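## Task

Take the foam block that sits inside the pantry cabinet and set it on the cabinet's second level counting upward, where the cabinet's own floor counts as level one (not the lowest shelf board), then close the cabinet door. The block must stay put with the robot no longer supporting it, and the robot must neither tip over nor finish leaning.

## Robot and tools

ROBOT. TidyBot++: a wheeled base (0.54 m long, 0.50 m wide, 0.38 m tall) on four powered casters, carrying one seven-joint arm with a two-finger gripper. The shoulder sits 0.12 m ahead of the base centre, 0.68 m up. Two cameras: base_camera (fixed, 644x364) and wrist_camera (fisheye on the hand, 644x476, looking along the hand). The arm starts folded, hand pointing down, reaching about 0.08 m past the base front; the elbow may be up to 1.15 m high. Loose objects may occasionally get nudged by outside forces.

FRAMES. Base frame: origin on the floor below the base centre, x ahead, y to the left, z up. hand_pose is reported in it, marking the point between the finger pads; the hand's z axis runs out along the fingers and the fingers close along its y axis. Odometry frame = the base frame as it was when the scene began. base_odometry heading is counter-clockwise positive, -3.142 to 3.142; it counts wheel rotation, so slip shows up as motion and drift of a few cm and degrees builds up. base_tilt is in degrees, forward and right positive, with about 1 degree of fixed bias.

execute_actions. Argument actions: a list holding zero or one action. An empty list only reports state and pictures. An action may contain base, joints or both, plus optional speeds; its motions start at once. base holds exactly one key, each a relative offset from where the base last reported itself, not a pose: translate_m (metres, forward +, -2 to 2), strafe_m (metres, left +, -2 to 2), rotate_rad (radians, counter-clockwise +, -6.3 to 6.3). joints holds absolute target angles in radians, keyed by name: joint_1_rad (any angle; vertical axis, positive = clockwise from above, opposite to rotate_rad), joint_2_rad shoulder -2.249 to 2.249, joint_3_rad any angle, joint_4_rad elbow -2.579 to 2.579, joint_5_rad any angle, joint_6_rad wrist -2.099 to 2.099, joint_7_rad any angle (hand pointing down: positive = counter-clockwise from above; at 1.57 the fingers open toward robot left/right). gripper_pos is an absolute 0 (open) to 1 (shut); pad gap is roughly 85 x (1 - gripper_pos) mm. Unbounded joints go the short way; for more than half a turn, split into steps. speeds caps the top speed for that action: translate_m and strafe_m 0.05 to 0.5 m/s, rotate_rad 0.1 to 1.57 rad/s (defaults are the maxima). A base move needing over 8.667 s, or an action over 15 s, is rejected; so is any unknown key or out-of-range number, and then nothing moves. Argument cameras: list of base_camera, wrist_camera or all; omitted/null/["all"] gives both, [] gives none. Joints or base left out of an action may keep pushing toward older targets.

ARM GEOMETRY. Upper arm 0.42 m, forearm 0.31 m, hand 0.31 m. With joint_1_rad 0, joint_3_rad 3.14, joint_5_rad 0 (near the start) the arm moves in the vertical plane through base x. Tilt from vertical (forward +): upper = j2, forearm = j2 - j4, hand = j2 - j4 - j6. Hand point ahead of the shoulder = sum of length x sin(tilt); height above it = sum of length x cos(tilt). A straight-down hand reaches at most about 0.94 m high, and only near the base. Closed fingertips stick out about 20 mm beyond the hand point.

wait: seconds, 0 to 10; nothing new is commanded, returns state and images. zoom_image: camera (base_camera or wrist_camera) and region [x0, y0, x1, y1] in pixels from the top-left of that camera's latest full image, at most 504 by 504. finished_scene: scene, the integer number of the scene being closed; irreversible, and the goal must already hold steadily. Answering without any tool call ends everything.

RESULT LINES. joint_positions: measured angles. base_status / joint_status per motion: done (for the base, wheels turned the commanded amount, even if slipping), off_target (resting away from target, possibly still pushing), contact_stop or time_out (target dropped, holding in place; base only), not_followed. 'joint command not followed' with a 'cause:' line means a self-collision check refused the arm targets (the gripper still acts); those targets may be retried later. No check prevents hitting the base. on_its_own lists uncommanded motion. motor_effort: percent of max per motor, peak in brackets, noisy and biased. ARM HIT: hard contact with the base or arm itself. Gripper at 1 reading done means nothing grasped; off_target means an object stopped the fingers. MOTOR HOT appears from 60 °C; OVER-TEMPERATURE FAULT at 75 °C makes the arm sag, and affected keys show limit_stop_at_motor_heat (resend the target). A torque fault (joints 1-4 limit 104.5 N m, warning 56.7; joints 5-7 limit 51.3, warning 29.4) freezes arm and gripper for 10 s and skips the rest of the call; the base keeps going.

PRACTICAL NOTES. Friction leaves joints a bit off target while still reporting done; reissuing the same target does nothing. To correct, send each joint last command + (wanted - measured). Loads make the arm sag; never command a holding joint to its measured angle. hand_pose can be 1-2 cm off; trust images. A blocked base shoves hard until timing out and may still say done. Avoid: dropping or slamming objects, hard pushes, driving while the arm is snagged above about 0.8 m (tip risk), horizontal force on a raised hand, and leaving the object supported only by the gripper. Back away or retract the arm to end any lean. The simulation keeps running while you think, holding the last command.

Each tool is called after "Request:" as a command line: name --argument value for each argument, lists and objects as JSON in quotes; but a table of rows of numbers goes row by row, as --pt "numbers of a row", without its own name.

## Session

Request:
execute_actions --actions '[]'

Scene clock: 0.00 s.
base_odometry: x=+0.000 y=+0.000 heading=+0.000 (m, m, rad; odometry frame)
base_tilt: forward=+0.7 right=+0.1 (deg)
base_status: not commanded
joint_positions: joint_1_rad=+0.051 joint_2_rad=-0.335 joint_3_rad=+3.125 joint_4_rad=-2.544 joint_5_rad=+0.019 joint_6_rad=-0.830 joint_7_rad=+1.604 gripper_pos=+0.000
joint_status: not commanded
motor_effort: joint_1_rad=-2 joint_2_rad=-2 joint_3_rad=+1 joint_4_rad=+14 joint_5_rad=+1 joint_6_rad=+2 joint_7_rad=+1 (%)
hand_pose: x=+0.2647 y=-0.0086 z=+0.5822 quat_wxyz=(+0.012, +0.999, +0.006, +0.051) (m; base frame)
pictures: base_camera, wrist_camera
Images, in order (width x height): base_camera 644x364, wrist_camera 644x476.

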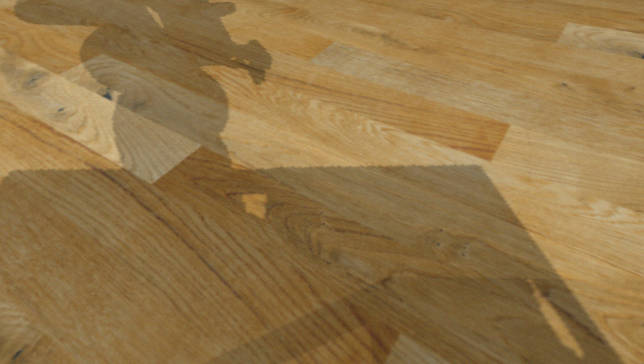

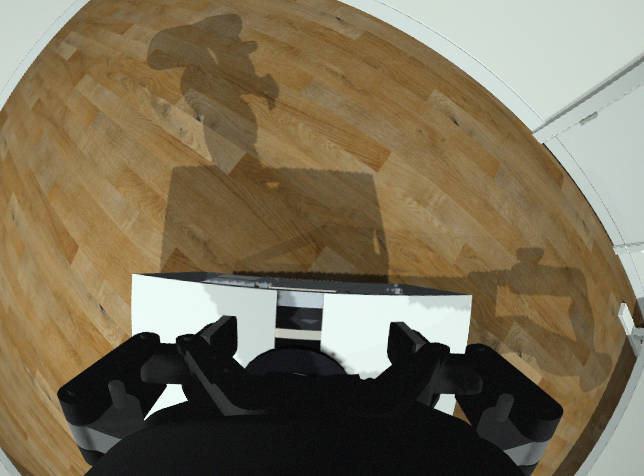

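Request:
execute_actions --actions '[{"base":{"rotate_rad":-1.0},"joints":{"joint_1_rad":0,"joint_2_rad":-0.4,"joint_4_rad":-2.3,"joint_6_rad":0.1,"joint_7_rad":1.57}}]'

Scene clock: 3.83 s.
base_odometry: x=+0.000 y=+0.000 heading=-1.000 (m, m, rad; odometry frame)
base_tilt: forward=+0.7 right=+0.1 (deg)
base_status: done
joint_positions: joint_1_rad=+0.020 joint_2_rad=-0.377 joint_3_rad=+3.125 joint_4_rad=-2.306 joint_5_rad=+0.019 joint_6_rad=+0.077 joint_7_rad=+1.600 gripper_pos=+0.000
joint_status: all done
motor_effort: joint_1_rad=-1(0) joint_2_rad=-7(8) joint_3_rad=+1(2) joint_4_rad=+22(22) joint_5_rad=+1(1) joint_6_rad=+9(10) joint_7_rad=+1(2) (%)
hand_pose: x=+0.5575 y=+0.0012 z=+0.8763 quat_wxyz=(+0.018, +0.799, +0.020, +0.601) (m; base frame)
pictures: base_camera, wrist_camera
camera_calibration (this result's frames):
wrist_camera: T_world_to_cam=[[0.0458054, -0.99692, 0.0636633, -0.0720086], [-0.264609, -0.0735623, -0.961546, 1.04709], [0.963267, 0.0271981, -0.267163, -0.16668], [0, 0, 0, 1]] pos_world=[0.440926, 0.00977323, 0.966883]
Images, in order (width x height): base_camera 644x364, wrist_camera 644x476.

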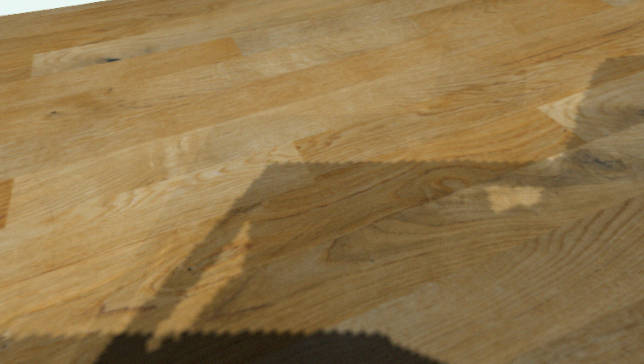

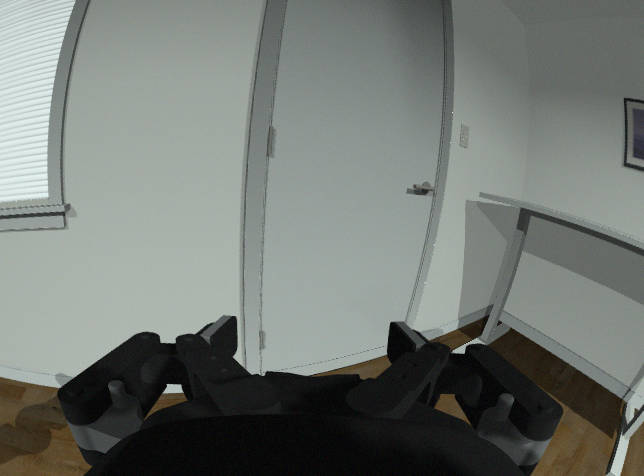

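That's a room door. Look further.

Request:
execute_actions --actions '[{"base":{"rotate_rad":-1.8}}]' --cameras '["wrist_camera"]'

Request:
execute_actions --actions '[{"base":{"rotate_rad":-1.8}}]' --cameras '["wrist_camera"]'

Scene clock: 9.77 s.
base_odometry: x=+0.000 y=+0.000 heading=-2.799 (m, m, rad; odometry frame)
base_tilt: forward=+0.7 right=+0.1 (deg)
base_status: done
joint_positions: joint_1_rad=+0.016 joint_2_rad=-0.377 joint_3_rad=+3.125 joint_4_rad=-2.306 joint_5_rad=+0.019 joint_6_rad=+0.077 joint_7_rad=+1.600 gripper_pos=+0.000
joint_status: not commanded
motor_effort: joint_1_rad=-1(0) joint_2_rad=-8(8) joint_3_rad=+1(2) joint_4_rad=+22(22) joint_5_rad=+0(0) joint_6_rad=+9(9) joint_7_rad=+1(1) (%)
hand_pose: x=+0.5575 y=+0.0030 z=+0.8763 quat_wxyz=(+0.016, +0.799, +0.022, +0.601) (m; base frame)
pictures: wrist_camera
camera_calibration (this result's frames):
wrist_camera: T_world_to_cam=[[0.0500661, -0.996715, 0.0636631, -0.0725154], [-0.264292, -0.0746924, -0.961546, 1.04706], [0.963142, 0.0313153, -0.267163, -0.166666], [0, 0, 0, 1]] pos_world=[0.440881, 0.0111492, 0.966883]
Images, in order (width x height): wrist_camera 644x476.

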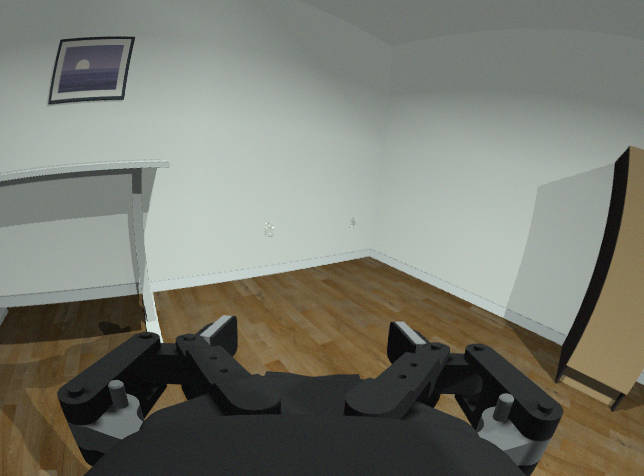

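Scene clock: 12.20 s.
base_odometry: x=+0.000 y=+0.000 heading=+1.685 (m, m, rad; odometry frame)
base_tilt: forward=+0.7 right=+0.1 (deg)
base_status: done
joint_positions: joint_1_rad=+0.014 joint_2_rad=-0.377 joint_3_rad=+3.125 joint_4_rad=-2.306 joint_5_rad=+0.019 joint_6_rad=+0.077 joint_7_rad=+1.600 gripper_pos=+0.000
joint_status: not commanded
motor_effort: joint_1_rad=-1(1) joint_2_rad=-7(8) joint_3_rad=+1(2) joint_4_rad=+22(22) joint_5_rad=+0(0) joint_6_rad=+9(9) joint_7_rad=+1(1) (%)
hand_pose: x=+0.5575 y=+0.0038 z=+0.8763 quat_wxyz=(+0.016, +0.799, +0.022, +0.601) (m; base frame)
pictures: wrist_camera
camera_calibration (this result's frames):
wrist_camera: T_world_to_cam=[[0.0517451, -0.996629, 0.0636631, -0.0727152], [-0.264166, -0.0751376, -0.961546, 1.04704], [0.963088, 0.0329377, -0.267163, -0.166659], [0, 0, 0, 1]] pos_world=[0.440862, 0.0116914, 0.966883]
Images, in order (width x height): wrist_camera 644x476.

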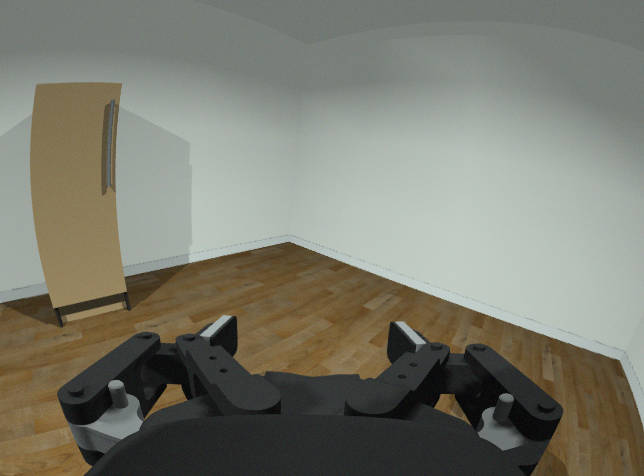

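Request:
execute_actions --actions '[{"base":{"rotate_rad":0.78}}]' --cameras '[]'

Request:
execute_actions --actions '[{"base":{"translate_m":1.2}}]'

Scene clock: 16.90 s.
base_odometry: x=+0.000 y=+0.000 heading=+2.464 (m, m, rad; odometry frame)
base_tilt: forward=+0.7 right=+0.1 (deg)
base_status: done
joint_positions: joint_1_rad=+0.010 joint_2_rad=-0.377 joint_3_rad=+3.124 joint_4_rad=-2.306 joint_5_rad=+0.019 joint_6_rad=+0.077 joint_7_rad=+1.600 gripper_pos=+0.000
joint_status: not commanded
motor_effort: joint_1_rad=-2(0) joint_2_rad=-7(8) joint_3_rad=+1(3) joint_4_rad=+22(22) joint_5_rad=+0(1) joint_6_rad=+9(9) joint_7_rad=+1(1) (%)
hand_pose: x=+0.5575 y=+0.0057 z=+0.8763 quat_wxyz=(+0.015, +0.799, +0.024, +0.601) (m; base frame)
pictures: none
No camera images: the call's "cameras" was empty. Leave "cameras" out to get every camera's image.

Scene clock: 20.67 s.
base_odometry: x=-0.936 y=+0.751 heading=+2.465 (m, m, rad; odometry frame)
base_tilt: forward=+0.7 right=+0.1 (deg)
base_status: done
joint_positions: joint_1_rad=+0.010 joint_2_rad=-0.383 joint_3_rad=+3.124 joint_4_rad=-2.306 joint_5_rad=+0.019 joint_6_rad=+0.077 joint_7_rad=+1.600 gripper_pos=+0.000
joint_status: not commanded
motor_effort: joint_1_rad=-1(1) joint_2_rad=-7(10) joint_3_rad=+1(2) joint_4_rad=+22(23) joint_5_rad=+0(1) joint_6_rad=+9(9) joint_7_rad=+1(1) (%)
hand_pose: x=+0.5562 y=+0.0057 z=+0.8792 quat_wxyz=(+0.015, +0.797, +0.024, +0.603) (m; base frame)
pictures: base_camera, wrist_camera
camera_calibration (this result's frames):
wrist_camera: T_world_to_cam=[[0.0555446, -0.996383, 0.0643115, -0.0736089], [-0.257543, -0.0765288, -0.963232, 1.0474], [0.964669, 0.0369394, -0.260862, -0.171138], [0, 0, 0, 1]] pos_world=[0.43893, 0.0131352, 0.968978]
Images, in order (width x height): base_camera 644x364, wrist_camera 644x476.

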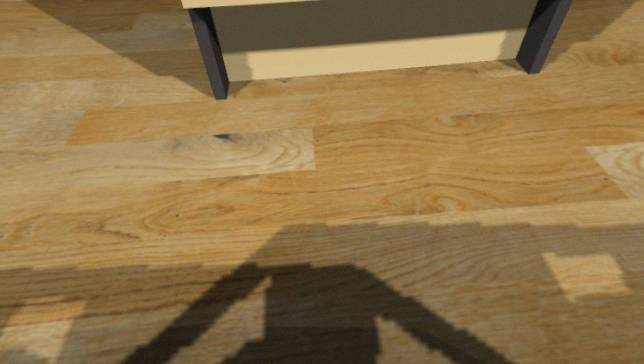

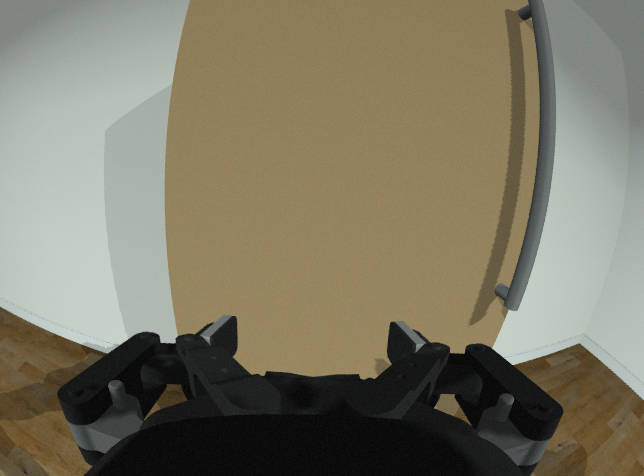

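Request:
execute_actions --actions '[{"base":{"strafe_m":-0.28}}]'

Scene clock: 25.63 s.
base_odometry: x=-0.761 y=+0.970 heading=+2.465 (m, m, rad; odometry frame)
base_tilt: forward=+0.7 right=+0.1 (deg)
base_status: done
joint_positions: joint_1_rad=+0.010 joint_2_rad=-0.383 joint_3_rad=+3.124 joint_4_rad=-2.306 joint_5_rad=+0.019 joint_6_rad=+0.077 joint_7_rad=+1.600 gripper_pos=+0.000
joint_status: not commanded
motor_effort: joint_1_rad=-1(1) joint_2_rad=-7(7) joint_3_rad=+1(3) joint_4_rad=+22(22) joint_5_rad=+0(0) joint_6_rad=+9(9) joint_7_rad=+1(1) (%)
hand_pose: x=+0.5562 y=+0.0056 z=+0.8792 quat_wxyz=(+0.015, +0.797, +0.024, +0.603) (m; base frame)
pictures: base_camera, wrist_camera
camera_calibration (this result's frames):
wrist_camera: T_world_to_cam=[[0.0552758, -0.996407, 0.0641722, -0.0734823], [-0.257562, -0.0763246, -0.963243, 1.04741], [0.964679, 0.0367157, -0.260856, -0.171147], [0, 0, 0, 1]] pos_world=[0.438937, 0.0130087, 0.968982]
Images, in order (width x height): base_camera 644x364, wrist_camera 644x476.

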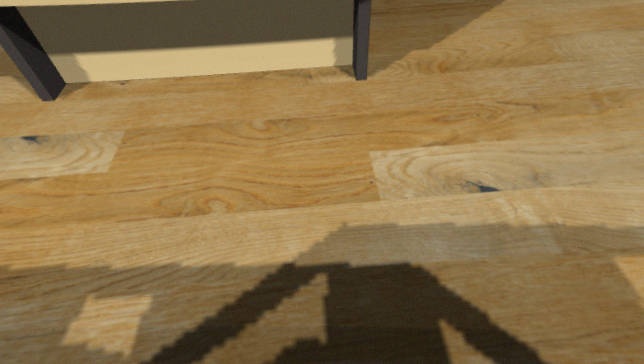

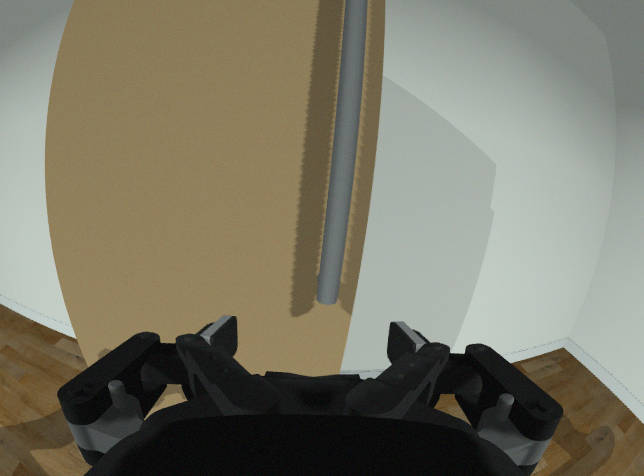

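Request:
execute_actions --actions '[{"base":{"translate_m":0.12},"joints":{"joint_1_rad":0.02,"joint_6_rad":0.2},"speeds":{"translate_m":0.1}}]' --cameras '["wrist_camera"]'

Scene clock: 30.57 s.
base_odometry: x=-0.854 y=+1.045 heading=+2.465 (m, m, rad; odometry frame)
base_tilt: forward=+0.8 right=+0.1 (deg)
base_status: done
joint_positions: joint_1_rad=+0.014 joint_2_rad=-0.385 joint_3_rad=+3.124 joint_4_rad=-2.305 joint_5_rad=+0.019 joint_6_rad=+0.168 joint_7_rad=+1.600 gripper_pos=+0.000
joint_status: all done
motor_effort: joint_1_rad=-1(1) joint_2_rad=-7(10) joint_3_rad=+1(1) joint_4_rad=+22(24) joint_5_rad=+0(0) joint_6_rad=+9(10) joint_7_rad=+1(1) (%)
hand_pose: x=+0.5623 y=+0.0047 z=+0.9078 quat_wxyz=(+0.016, +0.768, +0.022, +0.640) (m; base frame)
pictures: wrist_camera
camera_calibration (this result's frames):
wrist_camera: T_world_to_cam=[[0.0476377, -0.996544, 0.068052, -0.0757669], [-0.166933, -0.075114, -0.983103, 1.0436], [0.984817, 0.0354726, -0.169934, -0.263371], [0, 0, 0, 1]] pos_world=[0.437192, 0.0122264, 0.986366]
Images, in order (width x height): wrist_camera 644x476.

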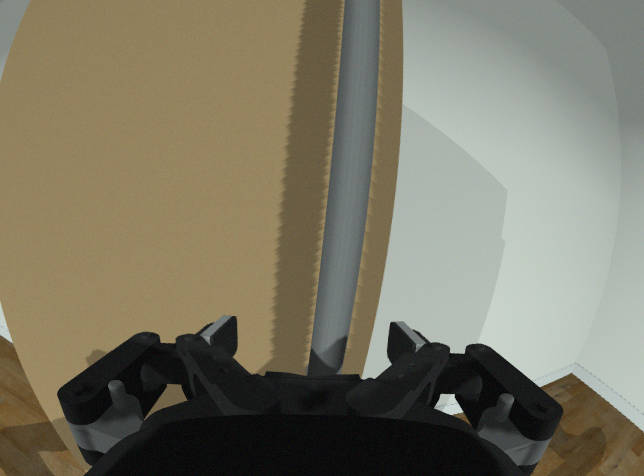

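Request:
execute_actions --actions '[{"base":{"translate_m":0.02}}]' --cameras '[]'

Request:
execute_actions --actions '[{"joints":{"gripper_pos":1}}]' --cameras '["wrist_camera"]'

Request:
execute_actions --actions '[{"base":{"translate_m":-0.15},"speeds":{"translate_m":0.06}}]'

Scene clock: 32.80 s.
base_odometry: x=-0.870 y=+1.058 heading=+2.465 (m, m, rad; odometry frame)
base_tilt: forward=+0.7 right=+0.1 (deg)
base_status: done
joint_positions: joint_1_rad=+0.014 joint_2_rad=-0.388 joint_3_rad=+3.124 joint_4_rad=-2.305 joint_5_rad=+0.019 joint_6_rad=+0.168 joint_7_rad=+1.600 gripper_pos=+0.000
joint_status: not commanded
motor_effort: joint_1_rad=-1(2) joint_2_rad=-7(11) joint_3_rad=+1(2) joint_4_rad=+22(23) joint_5_rad=+0(1) joint_6_rad=+9(9) joint_7_rad=+1(1) (%)
hand_pose: x=+0.5615 y=+0.0047 z=+0.9093 quat_wxyz=(+0.016, +0.767, +0.022, +0.641) (m; base frame)
pictures: none
No camera images: the call's "cameras" was empty. Leave "cameras" out to get every camera's image.

Scene clock: 33.90 s.
base_odometry: x=-0.870 y=+1.057 heading=+2.465 (m, m, rad; odometry frame)
base_tilt: forward=+0.7 right=+0.1 (deg)
base_status: not commanded
joint_positions: joint_1_rad=+0.027 joint_2_rad=-0.394 joint_3_rad=+3.138 joint_4_rad=-2.307 joint_5_rad=+0.019 joint_6_rad=+0.168 joint_7_rad=+1.592 gripper_pos=+0.799
joint_status: gripper_pos off_target (ended at +0.799, target +1.000)
motor_effort: joint_1_rad=-4(7) joint_2_rad=-6(7) joint_3_rad=-1(5) joint_4_rad=+24(30) joint_5_rad=+2(2) joint_6_rad=+10(14) joint_7_rad=+2(2) (%)
hand_pose: x=+0.5602 y=-0.0076 z=+0.9109 quat_wxyz=(+0.020, +0.766, +0.008, +0.643) (m; base frame)
pictures: wrist_camera
camera_calibration (this result's frames):
wrist_camera: T_world_to_cam=[[0.0206902, -0.998221, 0.0559229, -0.0619528], [-0.161405, -0.0585362, -0.985151, 1.04426], [0.986671, 0.0113568, -0.162329, -0.268499], [0, 0, 0, 1]] pos_world=[0.43475, 0.00233385, 0.988636]
Images, in order (width x height): wrist_camera 644x476.

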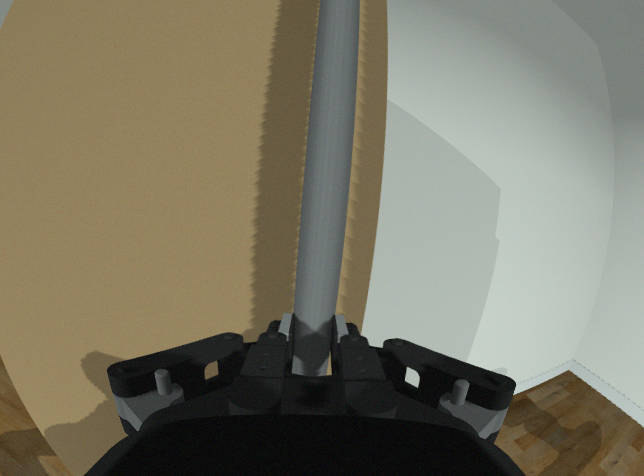

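Scene clock: 36.90 s.
base_odometry: x=-0.753 y=+0.964 heading=+2.465 (m, m, rad; odometry frame)
base_tilt: forward=+0.7 right=+0.1 (deg)
base_status: done
joint_positions: joint_1_rad=+0.027 joint_2_rad=-0.399 joint_3_rad=+3.137 joint_4_rad=-2.306 joint_5_rad=+0.019 joint_6_rad=+0.169 joint_7_rad=+1.591 gripper_pos=+0.999
joint_status: not commanded
on_its_own: gripper_pos moved +0.200 to your old target +1.000
motor_effort: joint_1_rad=+0(3) joint_2_rad=-6(11) joint_3_rad=+1(1) joint_4_rad=+22(32) joint_5_rad=+0(2) joint_6_rad=+9(14) joint_7_rad=+1(3) (%)
hand_pose: x=+0.5590 y=-0.0071 z=+0.9138 quat_wxyz=(+0.020, +0.764, +0.008, +0.645) (m; base frame)
pictures: base_camera, wrist_camera
camera_calibration (this result's frames):
wrist_camera: T_world_to_cam=[[0.0209828, -0.998213, 0.0559562, -0.0618438], [-0.15483, -0.0585377, -0.986205, 1.04425], [0.987718, 0.0120297, -0.155781, -0.273429], [0, 0, 0, 1]] pos_world=[0.433049, 0.00268385, 0.990709]
Images, in order (width x height): base_camera 644x364, wrist_camera 644x476.

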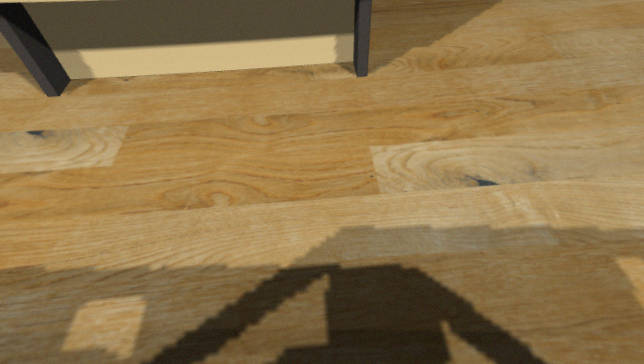

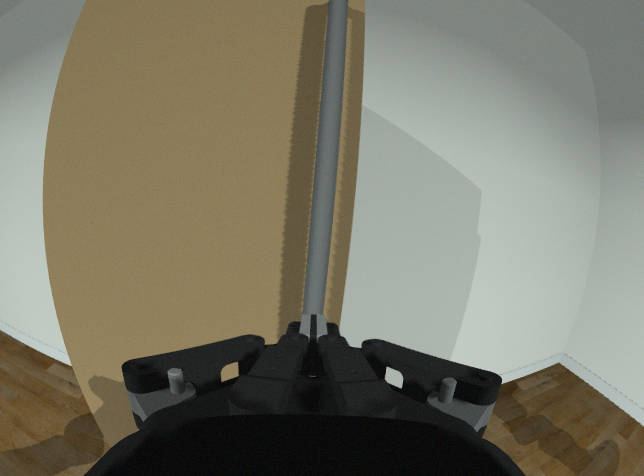

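Request:
execute_actions --actions '[{"joints":{"gripper_pos":0}}]' --cameras '[]'

Request:
execute_actions --actions '[{"base":{"translate_m":0.18},"speeds":{"translate_m":0.1}}]' --cameras '["wrist_camera"]'

Request:
execute_actions --actions '[{"joints":{"gripper_pos":1}}]' --cameras '[]'

Request:
execute_actions --actions '[{"base":{"translate_m":-0.1},"speeds":{"translate_m":0.05}}]'

Scene clock: 39.73 s.
base_odometry: x=-0.753 y=+0.964 heading=+2.465 (m, m, rad; odometry frame)
base_tilt: forward=+0.7 right=+0.1 (deg)
base_status: not commanded
joint_positions: joint_1_rad=+0.027 joint_2_rad=-0.399 joint_3_rad=+3.137 joint_4_rad=-2.306 joint_5_rad=+0.019 joint_6_rad=+0.169 joint_7_rad=+1.591 gripper_pos=+0.000
joint_status: all done
motor_effort: joint_1_rad=-1(1) joint_2_rad=-7(7) joint_3_rad=+1(1) joint_4_rad=+22(22) joint_5_rad=+0(0) joint_6_rad=+9(9) joint_7_rad=+1(1) (%)
hand_pose: x=+0.5590 y=-0.0071 z=+0.9138 quat_wxyz=(+0.020, +0.764, +0.008, +0.645) (m; base frame)
pictures: none
No camera images: the call's "cameras" was empty. Leave "cameras" out to get every camera's image.

Scene clock: 42.10 s.
base_odometry: x=-0.893 y=+1.077 heading=+2.465 (m, m, rad; odometry frame)
base_tilt: forward=+0.7 right=+0.1 (deg)
base_status: done
joint_positions: joint_1_rad=+0.027 joint_2_rad=-0.399 joint_3_rad=+3.137 joint_4_rad=-2.306 joint_5_rad=+0.019 joint_6_rad=+0.169 joint_7_rad=+1.591 gripper_pos=+0.000
joint_status: not commanded
motor_effort: joint_1_rad=-1(2) joint_2_rad=-6(9) joint_3_rad=+1(2) joint_4_rad=+22(23) joint_5_rad=+0(0) joint_6_rad=+9(9) joint_7_rad=+1(1) (%)
hand_pose: x=+0.5590 y=-0.0071 z=+0.9138 quat_wxyz=(+0.020, +0.764, +0.008, +0.645) (m; base frame)
pictures: wrist_camera
camera_calibration (this result's frames):
wrist_camera: T_world_to_cam=[[0.0209858, -0.998213, 0.0559578, -0.0618453], [-0.154825, -0.0585397, -0.986206, 1.04425], [0.987719, 0.0120326, -0.155777, -0.273432], [0, 0, 0, 1]] pos_world=[0.433048, 0.00268536, 0.99071]
Images, in order (width x height): wrist_camera 644x476.

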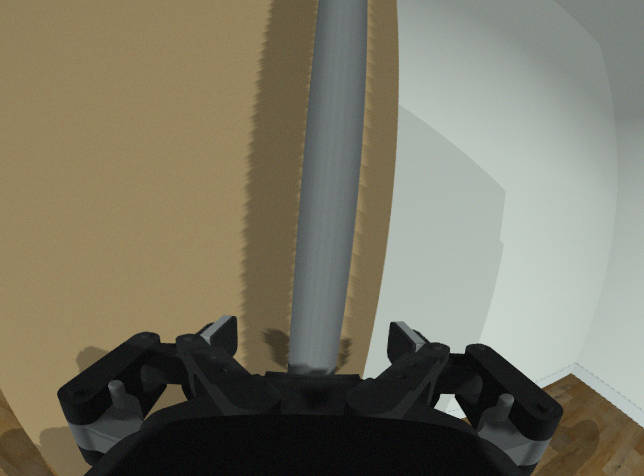

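Scene clock: 43.20 s.
base_odometry: x=-0.893 y=+1.076 heading=+2.465 (m, m, rad; odometry frame)
base_tilt: forward=+0.7 right=+0.1 (deg)
base_status: not commanded
joint_positions: joint_1_rad=+0.027 joint_2_rad=-0.400 joint_3_rad=+3.137 joint_4_rad=-2.306 joint_5_rad=+0.019 joint_6_rad=+0.169 joint_7_rad=+1.584 gripper_pos=+0.749
joint_status: gripper_pos off_target (ended at +0.749, target +1.000)
motor_effort: joint_1_rad=-3(4) joint_2_rad=-5(7) joint_3_rad=-2(2) joint_4_rad=+24(25) joint_5_rad=+2(3) joint_6_rad=+10(10) joint_7_rad=+3(4) (%)
hand_pose: x=+0.5590 y=-0.0076 z=+0.9140 quat_wxyz=(+0.017, +0.764, +0.005, +0.645) (m; base frame)
pictures: none
No camera images: the call's "cameras" was empty. Leave "cameras" out to get every camera's image.

Scene clock: 45.77 s.
base_odometry: x=-0.815 y=+1.014 heading=+2.465 (m, m, rad; odometry frame)
base_tilt: forward=+0.8 right=+0.1 (deg)
base_status: done
joint_positions: joint_1_rad=+0.023 joint_2_rad=-0.394 joint_3_rad=+3.124 joint_4_rad=-2.303 joint_5_rad=+0.019 joint_6_rad=+0.172 joint_7_rad=+1.574 gripper_pos=+0.751
joint_status: not commanded
motor_effort: joint_1_rad=+1(3) joint_2_rad=-11(13) joint_3_rad=+2(4) joint_4_rad=+22(26) joint_5_rad=+4(4) joint_6_rad=+9(11) joint_7_rad=+5(5) (%)
hand_pose: x=+0.5607 y=+0.0007 z=+0.9143 quat_wxyz=(+0.011, +0.763, +0.009, +0.646) (m; base frame)
pictures: base_camera, wrist_camera
camera_calibration (this result's frames):
wrist_camera: T_world_to_cam=[[0.03337, -0.998491, 0.0436231, -0.0497071], [-0.152964, -0.0482355, -0.987054, 1.04514], [0.987668, 0.0262653, -0.154342, -0.276457], [0, 0, 0, 1]] pos_world=[0.434574, 0.00804179, 0.991104]
Images, in order (width x height): base_camera 644x364, wrist_camera 644x476.

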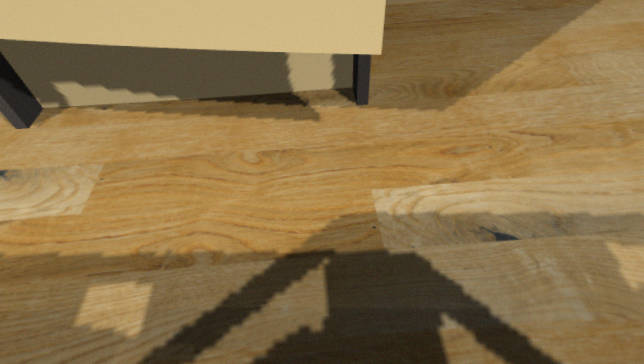

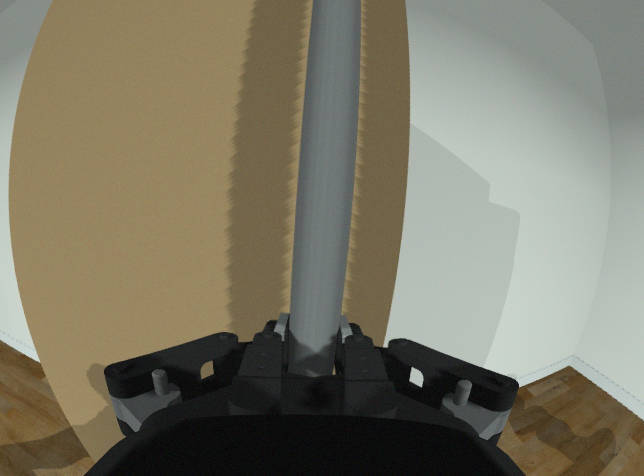

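Request:
execute_actions --actions '[{"base":{"translate_m":-0.15},"joints":{"joint_1_rad":-0.17},"speeds":{"translate_m":0.06}}]'

Scene clock: 49.83 s.
base_odometry: x=-0.698 y=+0.920 heading=+2.465 (m, m, rad; odometry frame)
base_tilt: forward=+0.7 right=+0.1 (deg)
base_status: done
joint_positions: joint_1_rad=-0.142 joint_2_rad=-0.393 joint_3_rad=+3.149 joint_4_rad=-2.303 joint_5_rad=+0.019 joint_6_rad=+0.172 joint_7_rad=+1.574 gripper_pos=+0.756
joint_status: all done
motor_effort: joint_1_rad=-5(13) joint_2_rad=-8(14) joint_3_rad=-3(12) joint_4_rad=+22(28) joint_5_rad=+4(4) joint_6_rad=+9(12) joint_7_rad=+4(5) (%)
hand_pose: x=+0.5570 y=+0.0611 z=+0.9142 quat_wxyz=(-0.039, +0.761, +0.060, +0.645) (m; base frame)
pictures: base_camera, wrist_camera
camera_calibration (this result's frames):
wrist_camera: T_world_to_cam=[[0.174435, -0.98408, 0.0340411, -0.0599813], [-0.146312, -0.0600911, -0.987412, 1.04474], [0.973738, 0.167258, -0.154465, -0.275092], [0, 0, 0, 1]] pos_world=[0.431188, 0.0497642, 0.991134]
Images, in order (width x height): base_camera 644x364, wrist_camera 644x476.

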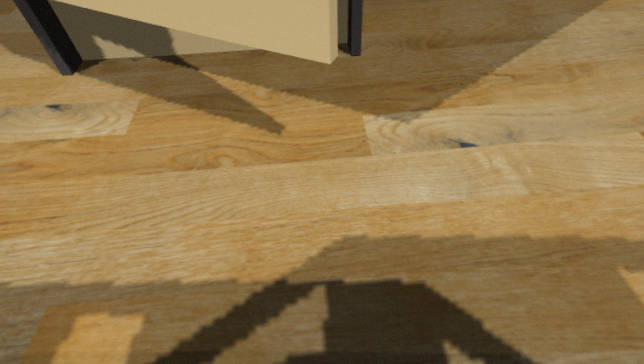

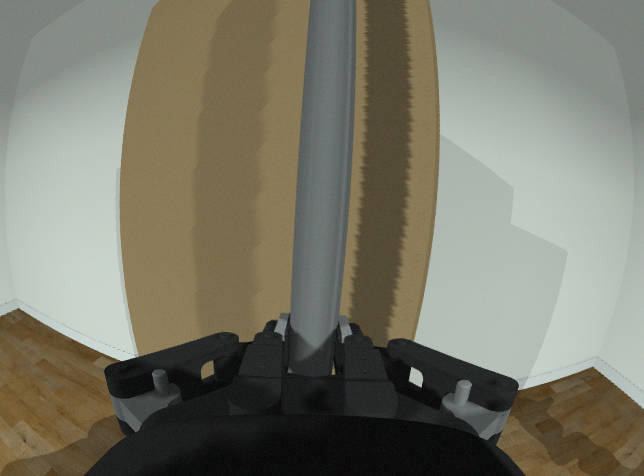

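Request:
execute_actions --actions '[{"base":{"translate_m":-0.13},"joints":{"joint_1_rad":-0.45},"speeds":{"translate_m":0.05}}]'

Request:
execute_actions --actions '[{"joints":{"gripper_pos":0}}]' --cameras '[]'

Request:
execute_actions --actions '[{"base":{"translate_m":-0.15}}]' --cameras '[]'

Request:
execute_actions --actions '[{"joints":{"joint_1_rad":0.15,"gripper_pos":1,"joint_2_rad":0.1,"joint_4_rad":-1.9,"joint_6_rad":0.3}}]'

Scene clock: 55.10 s.
base_odometry: x=-0.597 y=+0.839 heading=+2.466 (m, m, rad; odometry frame)
base_tilt: forward=+0.8 right=+0.1 (deg)
base_status: done
joint_positions: joint_1_rad=-0.437 joint_2_rad=-0.331 joint_3_rad=+3.137 joint_4_rad=-2.265 joint_5_rad=+0.019 joint_6_rad=+0.191 joint_7_rad=+1.574 gripper_pos=+0.758
joint_status: all done
motor_effort: joint_1_rad=-2(21) joint_2_rad=-23(28) joint_3_rad=-1(17) joint_4_rad=+14(30) joint_5_rad=+4(5) joint_6_rad=+6(13) joint_7_rad=+5(5) (%)
hand_pose: x=+0.5370 y=+0.2005 z=+0.9145 quat_wxyz=(-0.135, +0.745, +0.177, +0.629) (m; base frame)
pictures: base_camera, wrist_camera
camera_calibration (this result's frames):
wrist_camera: T_world_to_cam=[[0.463524, -0.885273, 0.0379122, -0.0979101], [-0.124796, -0.107583, -0.986333, 1.04745], [0.877252, 0.452457, -0.160346, -0.278879], [0, 0, 0, 1]] pos_world=[0.420748, 0.152191, 0.992127]
Images, in order (width x height): base_camera 644x364, wrist_camera 644x476.

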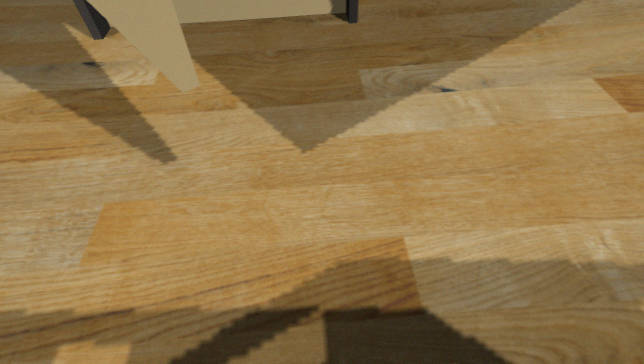

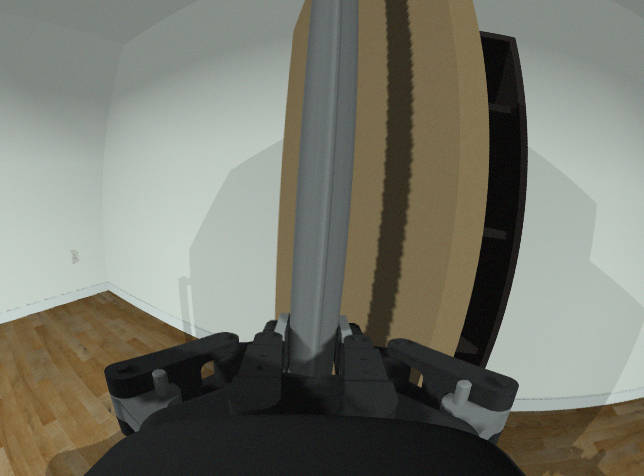

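Scene clock: 56.20 s.
base_odometry: x=-0.597 y=+0.839 heading=+2.466 (m, m, rad; odometry frame)
base_tilt: forward=+0.7 right=+0.1 (deg)
base_status: not commanded
joint_positions: joint_1_rad=-0.439 joint_2_rad=-0.399 joint_3_rad=+3.131 joint_4_rad=-2.294 joint_5_rad=+0.019 joint_6_rad=+0.191 joint_7_rad=+1.574 gripper_pos=+0.000
joint_status: all done
motor_effort: joint_1_rad=-1(1) joint_2_rad=-7(23) joint_3_rad=+1(3) joint_4_rad=+23(24) joint_5_rad=+1(3) joint_6_rad=+9(9) joint_7_rad=+1(5) (%)
hand_pose: x=+0.5168 y=+0.1950 z=+0.9279 quat_wxyz=(-0.139, +0.732, +0.178, +0.643) (m; base frame)
pictures: none
No camera images: the call's "cameras" was empty. Leave "cameras" out to get every camera's image.

Scene clock: 57.67 s.
base_odometry: x=-0.479 y=+0.745 heading=+2.466 (m, m, rad; odometry frame)
base_tilt: forward=+0.7 right=+0.1 (deg)
base_status: done
joint_positions: joint_1_rad=-0.439 joint_2_rad=-0.399 joint_3_rad=+3.131 joint_4_rad=-2.294 joint_5_rad=+0.019 joint_6_rad=+0.191 joint_7_rad=+1.574 gripper_pos=+0.000
joint_status: not commanded
motor_effort: joint_1_rad=-1(2) joint_2_rad=-6(9) joint_3_rad=+1(2) joint_4_rad=+23(23) joint_5_rad=+0(0) joint_6_rad=+10(9) joint_7_rad=+1(1) (%)
hand_pose: x=+0.5167 y=+0.1950 z=+0.9282 quat_wxyz=(-0.139, +0.731, +0.178, +0.644) (m; base frame)
pictures: none
No camera images: the call's "cameras" was empty. Leave "cameras" out to get every camera's image.

Scene clock: 59.50 s.
base_odometry: x=-0.479 y=+0.745 heading=+2.466 (m, m, rad; odometry frame)
base_tilt: forward=+0.8 right=+0.1 (deg)
base_status: not commanded
joint_positions: joint_1_rad=+0.135 joint_2_rad=+0.083 joint_3_rad=+3.131 joint_4_rad=-1.923 joint_5_rad=+0.019 joint_6_rad=+0.259 joint_7_rad=+1.574 gripper_pos=+0.999
joint_status: all done
motor_effort: joint_1_rad=-1(0) joint_2_rad=-23(25) joint_3_rad=+1(2) joint_4_rad=+22(22) joint_5_rad=+0(0) joint_6_rad=+9(9) joint_7_rad=+1(1) (%)
hand_pose: x=+0.7406 y=-0.0750 z=+0.9141 quat_wxyz=(+0.045, +0.766, -0.038, +0.641) (m; base frame)
pictures: base_camera, wrist_camera
camera_calibration (this result's frames):
wrist_camera: T_world_to_cam=[[-0.0817032, -0.996047, 0.0348602, -0.0379051], [-0.166202, -0.0208709, -0.985871, 1.0796], [0.982701, -0.0863427, -0.16384, -0.448247], [0, 0, 0, 1]] pos_world=[0.616827, -0.0539259, 0.992225]
Images, in order (width x height): base_camera 644x364, wrist_camera 644x476.

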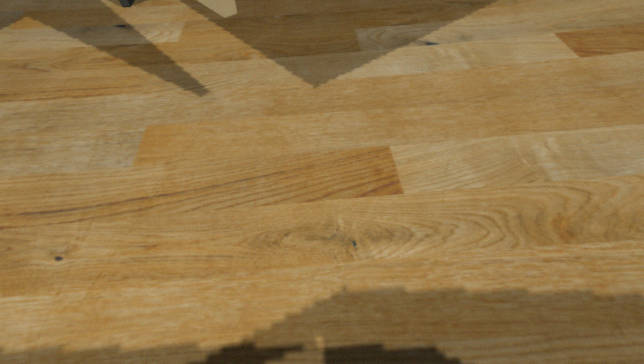

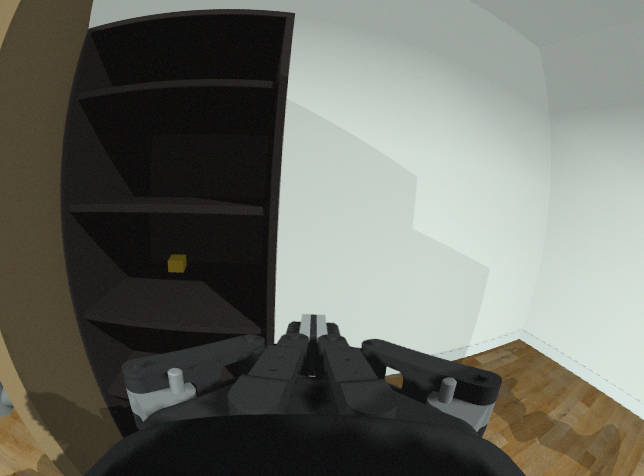

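Request:
execute_actions --actions '[{"base":{"translate_m":0.27},"joints":{"joint_1_rad":0.0}}]' --cameras '[]'

Request:
execute_actions --actions '[{"joints":{"joint_1_rad":-0.35}}]' --cameras '["wrist_camera"]'

Request:
execute_actions --actions '[{"base":{"strafe_m":0.3},"speeds":{"strafe_m":0.08}}]'

Scene clock: 63.10 s.
base_odometry: x=-0.690 y=+0.914 heading=+2.466 (m, m, rad; odometry frame)
base_tilt: forward=+0.8 right=+0.0 (deg)
base_status: done
joint_positions: joint_1_rad=+0.010 joint_2_rad=+0.094 joint_3_rad=+3.128 joint_4_rad=-1.917 joint_5_rad=+0.019 joint_6_rad=+0.262 joint_7_rad=+1.574 gripper_pos=+0.999
joint_status: all done
motor_effort: joint_1_rad=-1(3) joint_2_rad=-25(28) joint_3_rad=+0(3) joint_4_rad=+22(23) joint_5_rad=+0(0) joint_6_rad=+9(10) joint_7_rad=+1(1) (%)
hand_pose: x=+0.7492 y=+0.0050 z=+0.9114 quat_wxyz=(+0.003, +0.767, +0.011, +0.641) (m; base frame)
pictures: none
No camera images: the call's "cameras" was empty. Leave "cameras" out to get every camera's image.

Scene clock: 64.57 s.
base_odometry: x=-0.690 y=+0.914 heading=+2.466 (m, m, rad; odometry frame)
base_tilt: forward=+0.8 right=+0.1 (deg)
base_status: not commanded
joint_positions: joint_1_rad=-0.339 joint_2_rad=+0.094 joint_3_rad=+3.128 joint_4_rad=-1.917 joint_5_rad=+0.019 joint_6_rad=+0.262 joint_7_rad=+1.574 gripper_pos=+0.999
joint_status: all done
motor_effort: joint_1_rad=-1(9) joint_2_rad=-26(28) joint_3_rad=+0(7) joint_4_rad=+22(23) joint_5_rad=+0(1) joint_6_rad=+9(10) joint_7_rad=+1(1) (%)
hand_pose: x=+0.7095 y=+0.2203 z=+0.9115 quat_wxyz=(-0.108, +0.754, +0.144, +0.632) (m; base frame)
pictures: wrist_camera
camera_calibration (this result's frames):
wrist_camera: T_world_to_cam=[[0.385069, -0.92225, 0.0343078, -0.0931993], [-0.140144, -0.095177, -0.985546, 1.07561], [0.912185, 0.374696, -0.165897, -0.442264], [0, 0, 0, 1]] pos_world=[0.590054, 0.182134, 0.989886]
Images, in order (width x height): wrist_camera 644x476.

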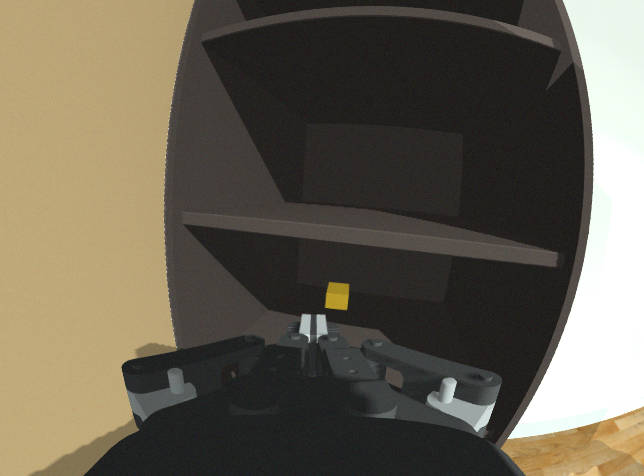

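Scene clock: 68.83 s.
base_odometry: x=-0.878 y=+0.680 heading=+2.466 (m, m, rad; odometry frame)
base_tilt: forward=+0.7 right=+0.1 (deg)
base_status: done
joint_positions: joint_1_rad=-0.298 joint_2_rad=+0.092 joint_3_rad=+3.171 joint_4_rad=-1.917 joint_5_rad=+0.019 joint_6_rad=+0.262 joint_7_rad=+1.574 gripper_pos=+0.999
joint_status: not commanded
motor_effort: joint_1_rad=-10(15) joint_2_rad=-20(25) joint_3_rad=-7(12) joint_4_rad=+24(29) joint_5_rad=+2(3) joint_6_rad=+10(12) joint_7_rad=+1(1) (%)
hand_pose: x=+0.7257 y=+0.1703 z=+0.9132 quat_wxyz=(-0.080, +0.758, +0.113, +0.637) (m; base frame)
pictures: base_camera, wrist_camera
camera_calibration (this result's frames):
wrist_camera: T_world_to_cam=[[0.305441, -0.951435, 0.0384387, -0.0865549], [-0.143964, -0.0860457, -0.985835, 1.07624], [0.941265, 0.295581, -0.163254, -0.448057], [0, 0, 0, 1]] pos_world=[0.603117, 0.142691, 0.99117]
Images, in order (width x height): base_camera 644x364, wrist_camera 644x476.

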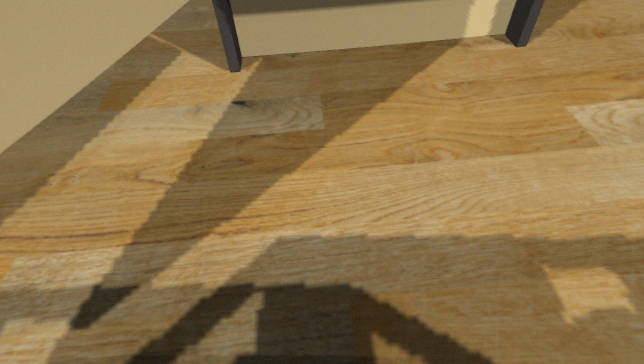

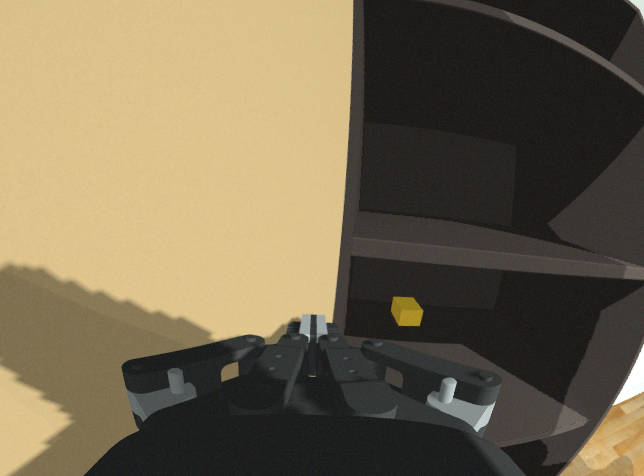

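Request:
execute_actions --actions '[{"base":{"translate_m":-0.25},"joints":{"joint_1_rad":0.0,"joint_6_rad":-0.1,"gripper_pos":0}}]'

Scene clock: 73.10 s.
base_odometry: x=-0.683 y=+0.524 heading=+2.466 (m, m, rad; odometry frame)
base_tilt: forward=+0.7 right=+0.1 (deg)
base_status: done
joint_positions: joint_1_rad=-0.014 joint_2_rad=+0.095 joint_3_rad=+3.126 joint_4_rad=-1.913 joint_5_rad=+0.019 joint_6_rad=-0.063 joint_7_rad=+1.574 gripper_pos=+0.000
joint_status: all done
motor_effort: joint_1_rad=+0(10) joint_2_rad=-24(28) joint_3_rad=+0(7) joint_4_rad=+21(23) joint_5_rad=+1(3) joint_6_rad=+8(9) joint_7_rad=+1(1) (%)
hand_pose: x=+0.7164 y=+0.0186 z=+0.8184 quat_wxyz=(-0.002, +0.860, +0.022, +0.510) (m; base frame)
pictures: base_camera, wrist_camera
camera_calibration (this result's frames):
wrist_camera: T_world_to_cam=[[0.0762669, -0.996838, 0.0223113, -0.0462403], [-0.466411, -0.0554441, -0.882829, 1.11455], [0.881274, 0.0569244, -0.469165, -0.112198], [0, 0, 0, 1]] pos_world=[0.622243, 0.022088, 0.932352]
Images, in order (width x height): base_camera 644x364, wrist_camera 644x476.

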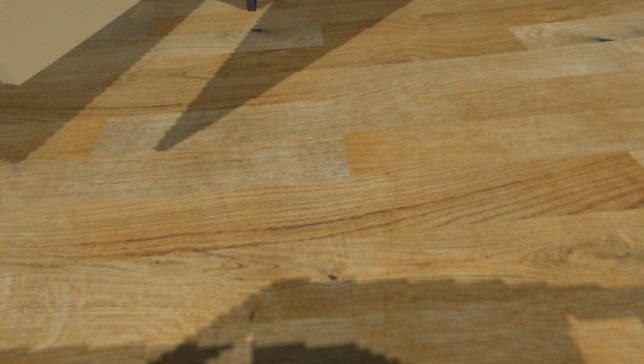

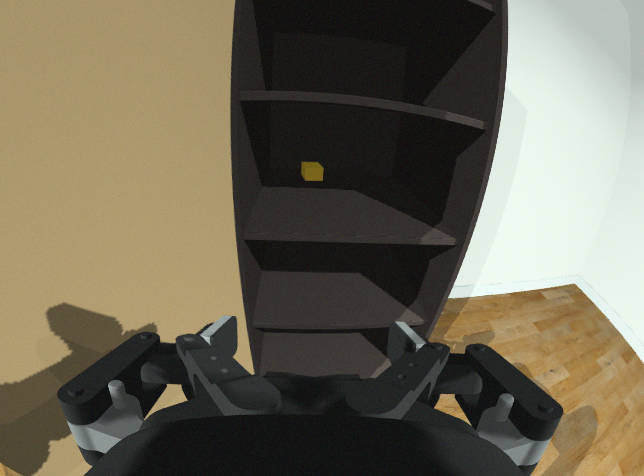

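Request:
execute_actions --actions '[{"base":{"translate_m":-0.1},"joints":{"joint_1_rad":0.02,"joint_2_rad":0.98,"joint_4_rad":-1.22,"joint_6_rad":0.63}}]'

Scene clock: 79.67 s.
base_odometry: x=-0.605 y=+0.461 heading=+2.466 (m, m, rad; odometry frame)
base_tilt: forward=+0.8 right=+0.1 (deg)
base_status: done
joint_positions: joint_1_rad=-0.002 joint_2_rad=+0.967 joint_3_rad=+3.126 joint_4_rad=-1.243 joint_5_rad=+0.019 joint_6_rad=+0.590 joint_7_rad=+1.574 gripper_pos=+0.000
joint_status: all done
motor_effort: joint_1_rad=-1(1) joint_2_rad=-51(52) joint_3_rad=+0(0) joint_4_rad=+20(23) joint_5_rad=+0(0) joint_6_rad=+9(9) joint_7_rad=+1(1) (%)
hand_pose: x=+1.0283 y=+0.0144 z=+0.7175 quat_wxyz=(-0.006, +0.724, +0.010, +0.689) (m; base frame)
pictures: base_camera, wrist_camera
camera_calibration (this result's frames):
wrist_camera: T_world_to_cam=[[0.0544969, -0.998202, 0.0249664, -0.0513834], [-0.0364058, -0.0269733, -0.998973, 0.81149], [0.99785, 0.053532, -0.0378103, -0.863418], [0, 0, 0, 1]] pos_world=[0.893905, 0.0168181, 0.779293]
Images, in order (width x height): base_camera 644x364, wrist_camera 644x476.

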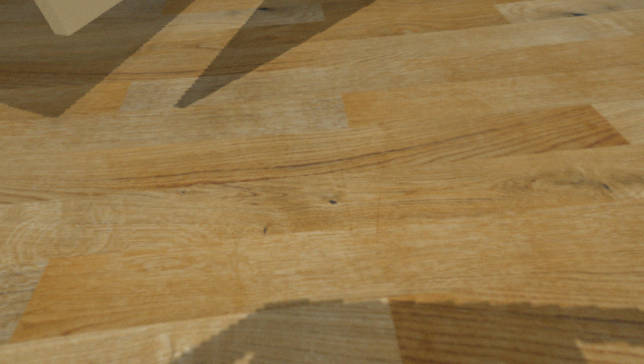

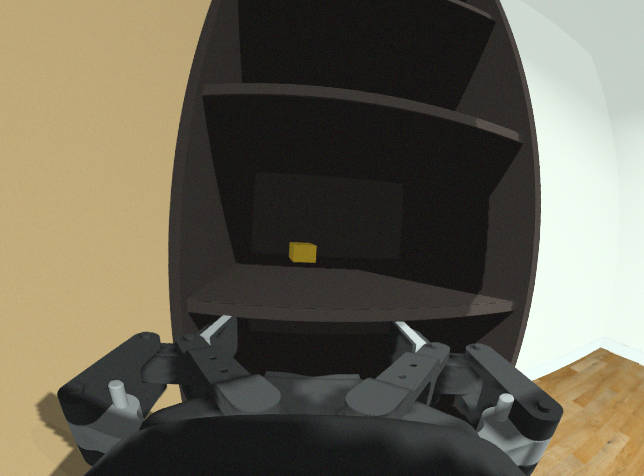

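Request:
execute_actions --actions '[{"base":{"translate_m":0.36},"joints":{"joint_1_rad":-0.03,"joint_6_rad":0.66},"speeds":{"translate_m":0.2}}]'

Scene clock: 87.07 s.
base_odometry: x=-0.886 y=+0.686 heading=+2.466 (m, m, rad; odometry frame)
base_tilt: forward=+0.8 right=+0.0 (deg)
base_status: done
joint_positions: joint_1_rad=-0.019 joint_2_rad=+0.967 joint_3_rad=+3.126 joint_4_rad=-1.240 joint_5_rad=+0.019 joint_6_rad=+0.621 joint_7_rad=+1.574 gripper_pos=+0.000
joint_status: all done
motor_effort: joint_1_rad=-1(3) joint_2_rad=-50(53) joint_3_rad=+0(1) joint_4_rad=+20(21) joint_5_rad=+0(0) joint_6_rad=+9(9) joint_7_rad=+1(1) (%)
hand_pose: x=+1.0290 y=+0.0297 z=+0.7294 quat_wxyz=(-0.012, +0.712, +0.016, +0.702) (m; base frame)
pictures: base_camera, wrist_camera
camera_calibration (this result's frames):
wrist_camera: T_world_to_cam=[[0.0703621, -0.99718, 0.026113, -0.0536599], [-0.000861049, -0.0262385, -0.999655, 0.787691], [0.997521, 0.0703154, -0.00270482, -0.890287], [0, 0, 0, 1]] pos_world=[0.892534, 0.0297601, 0.786412]
Images, in order (width x height): base_camera 644x364, wrist_camera 644x476.

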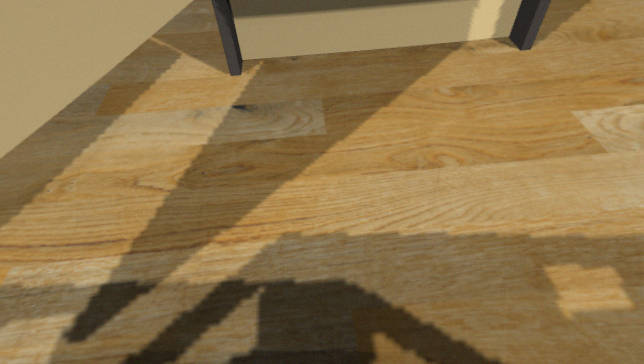

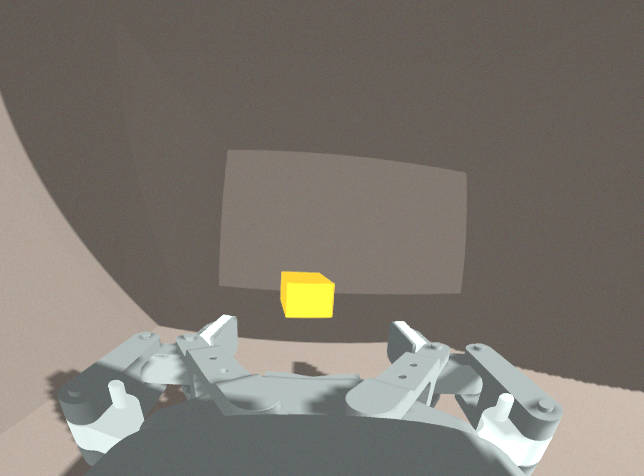

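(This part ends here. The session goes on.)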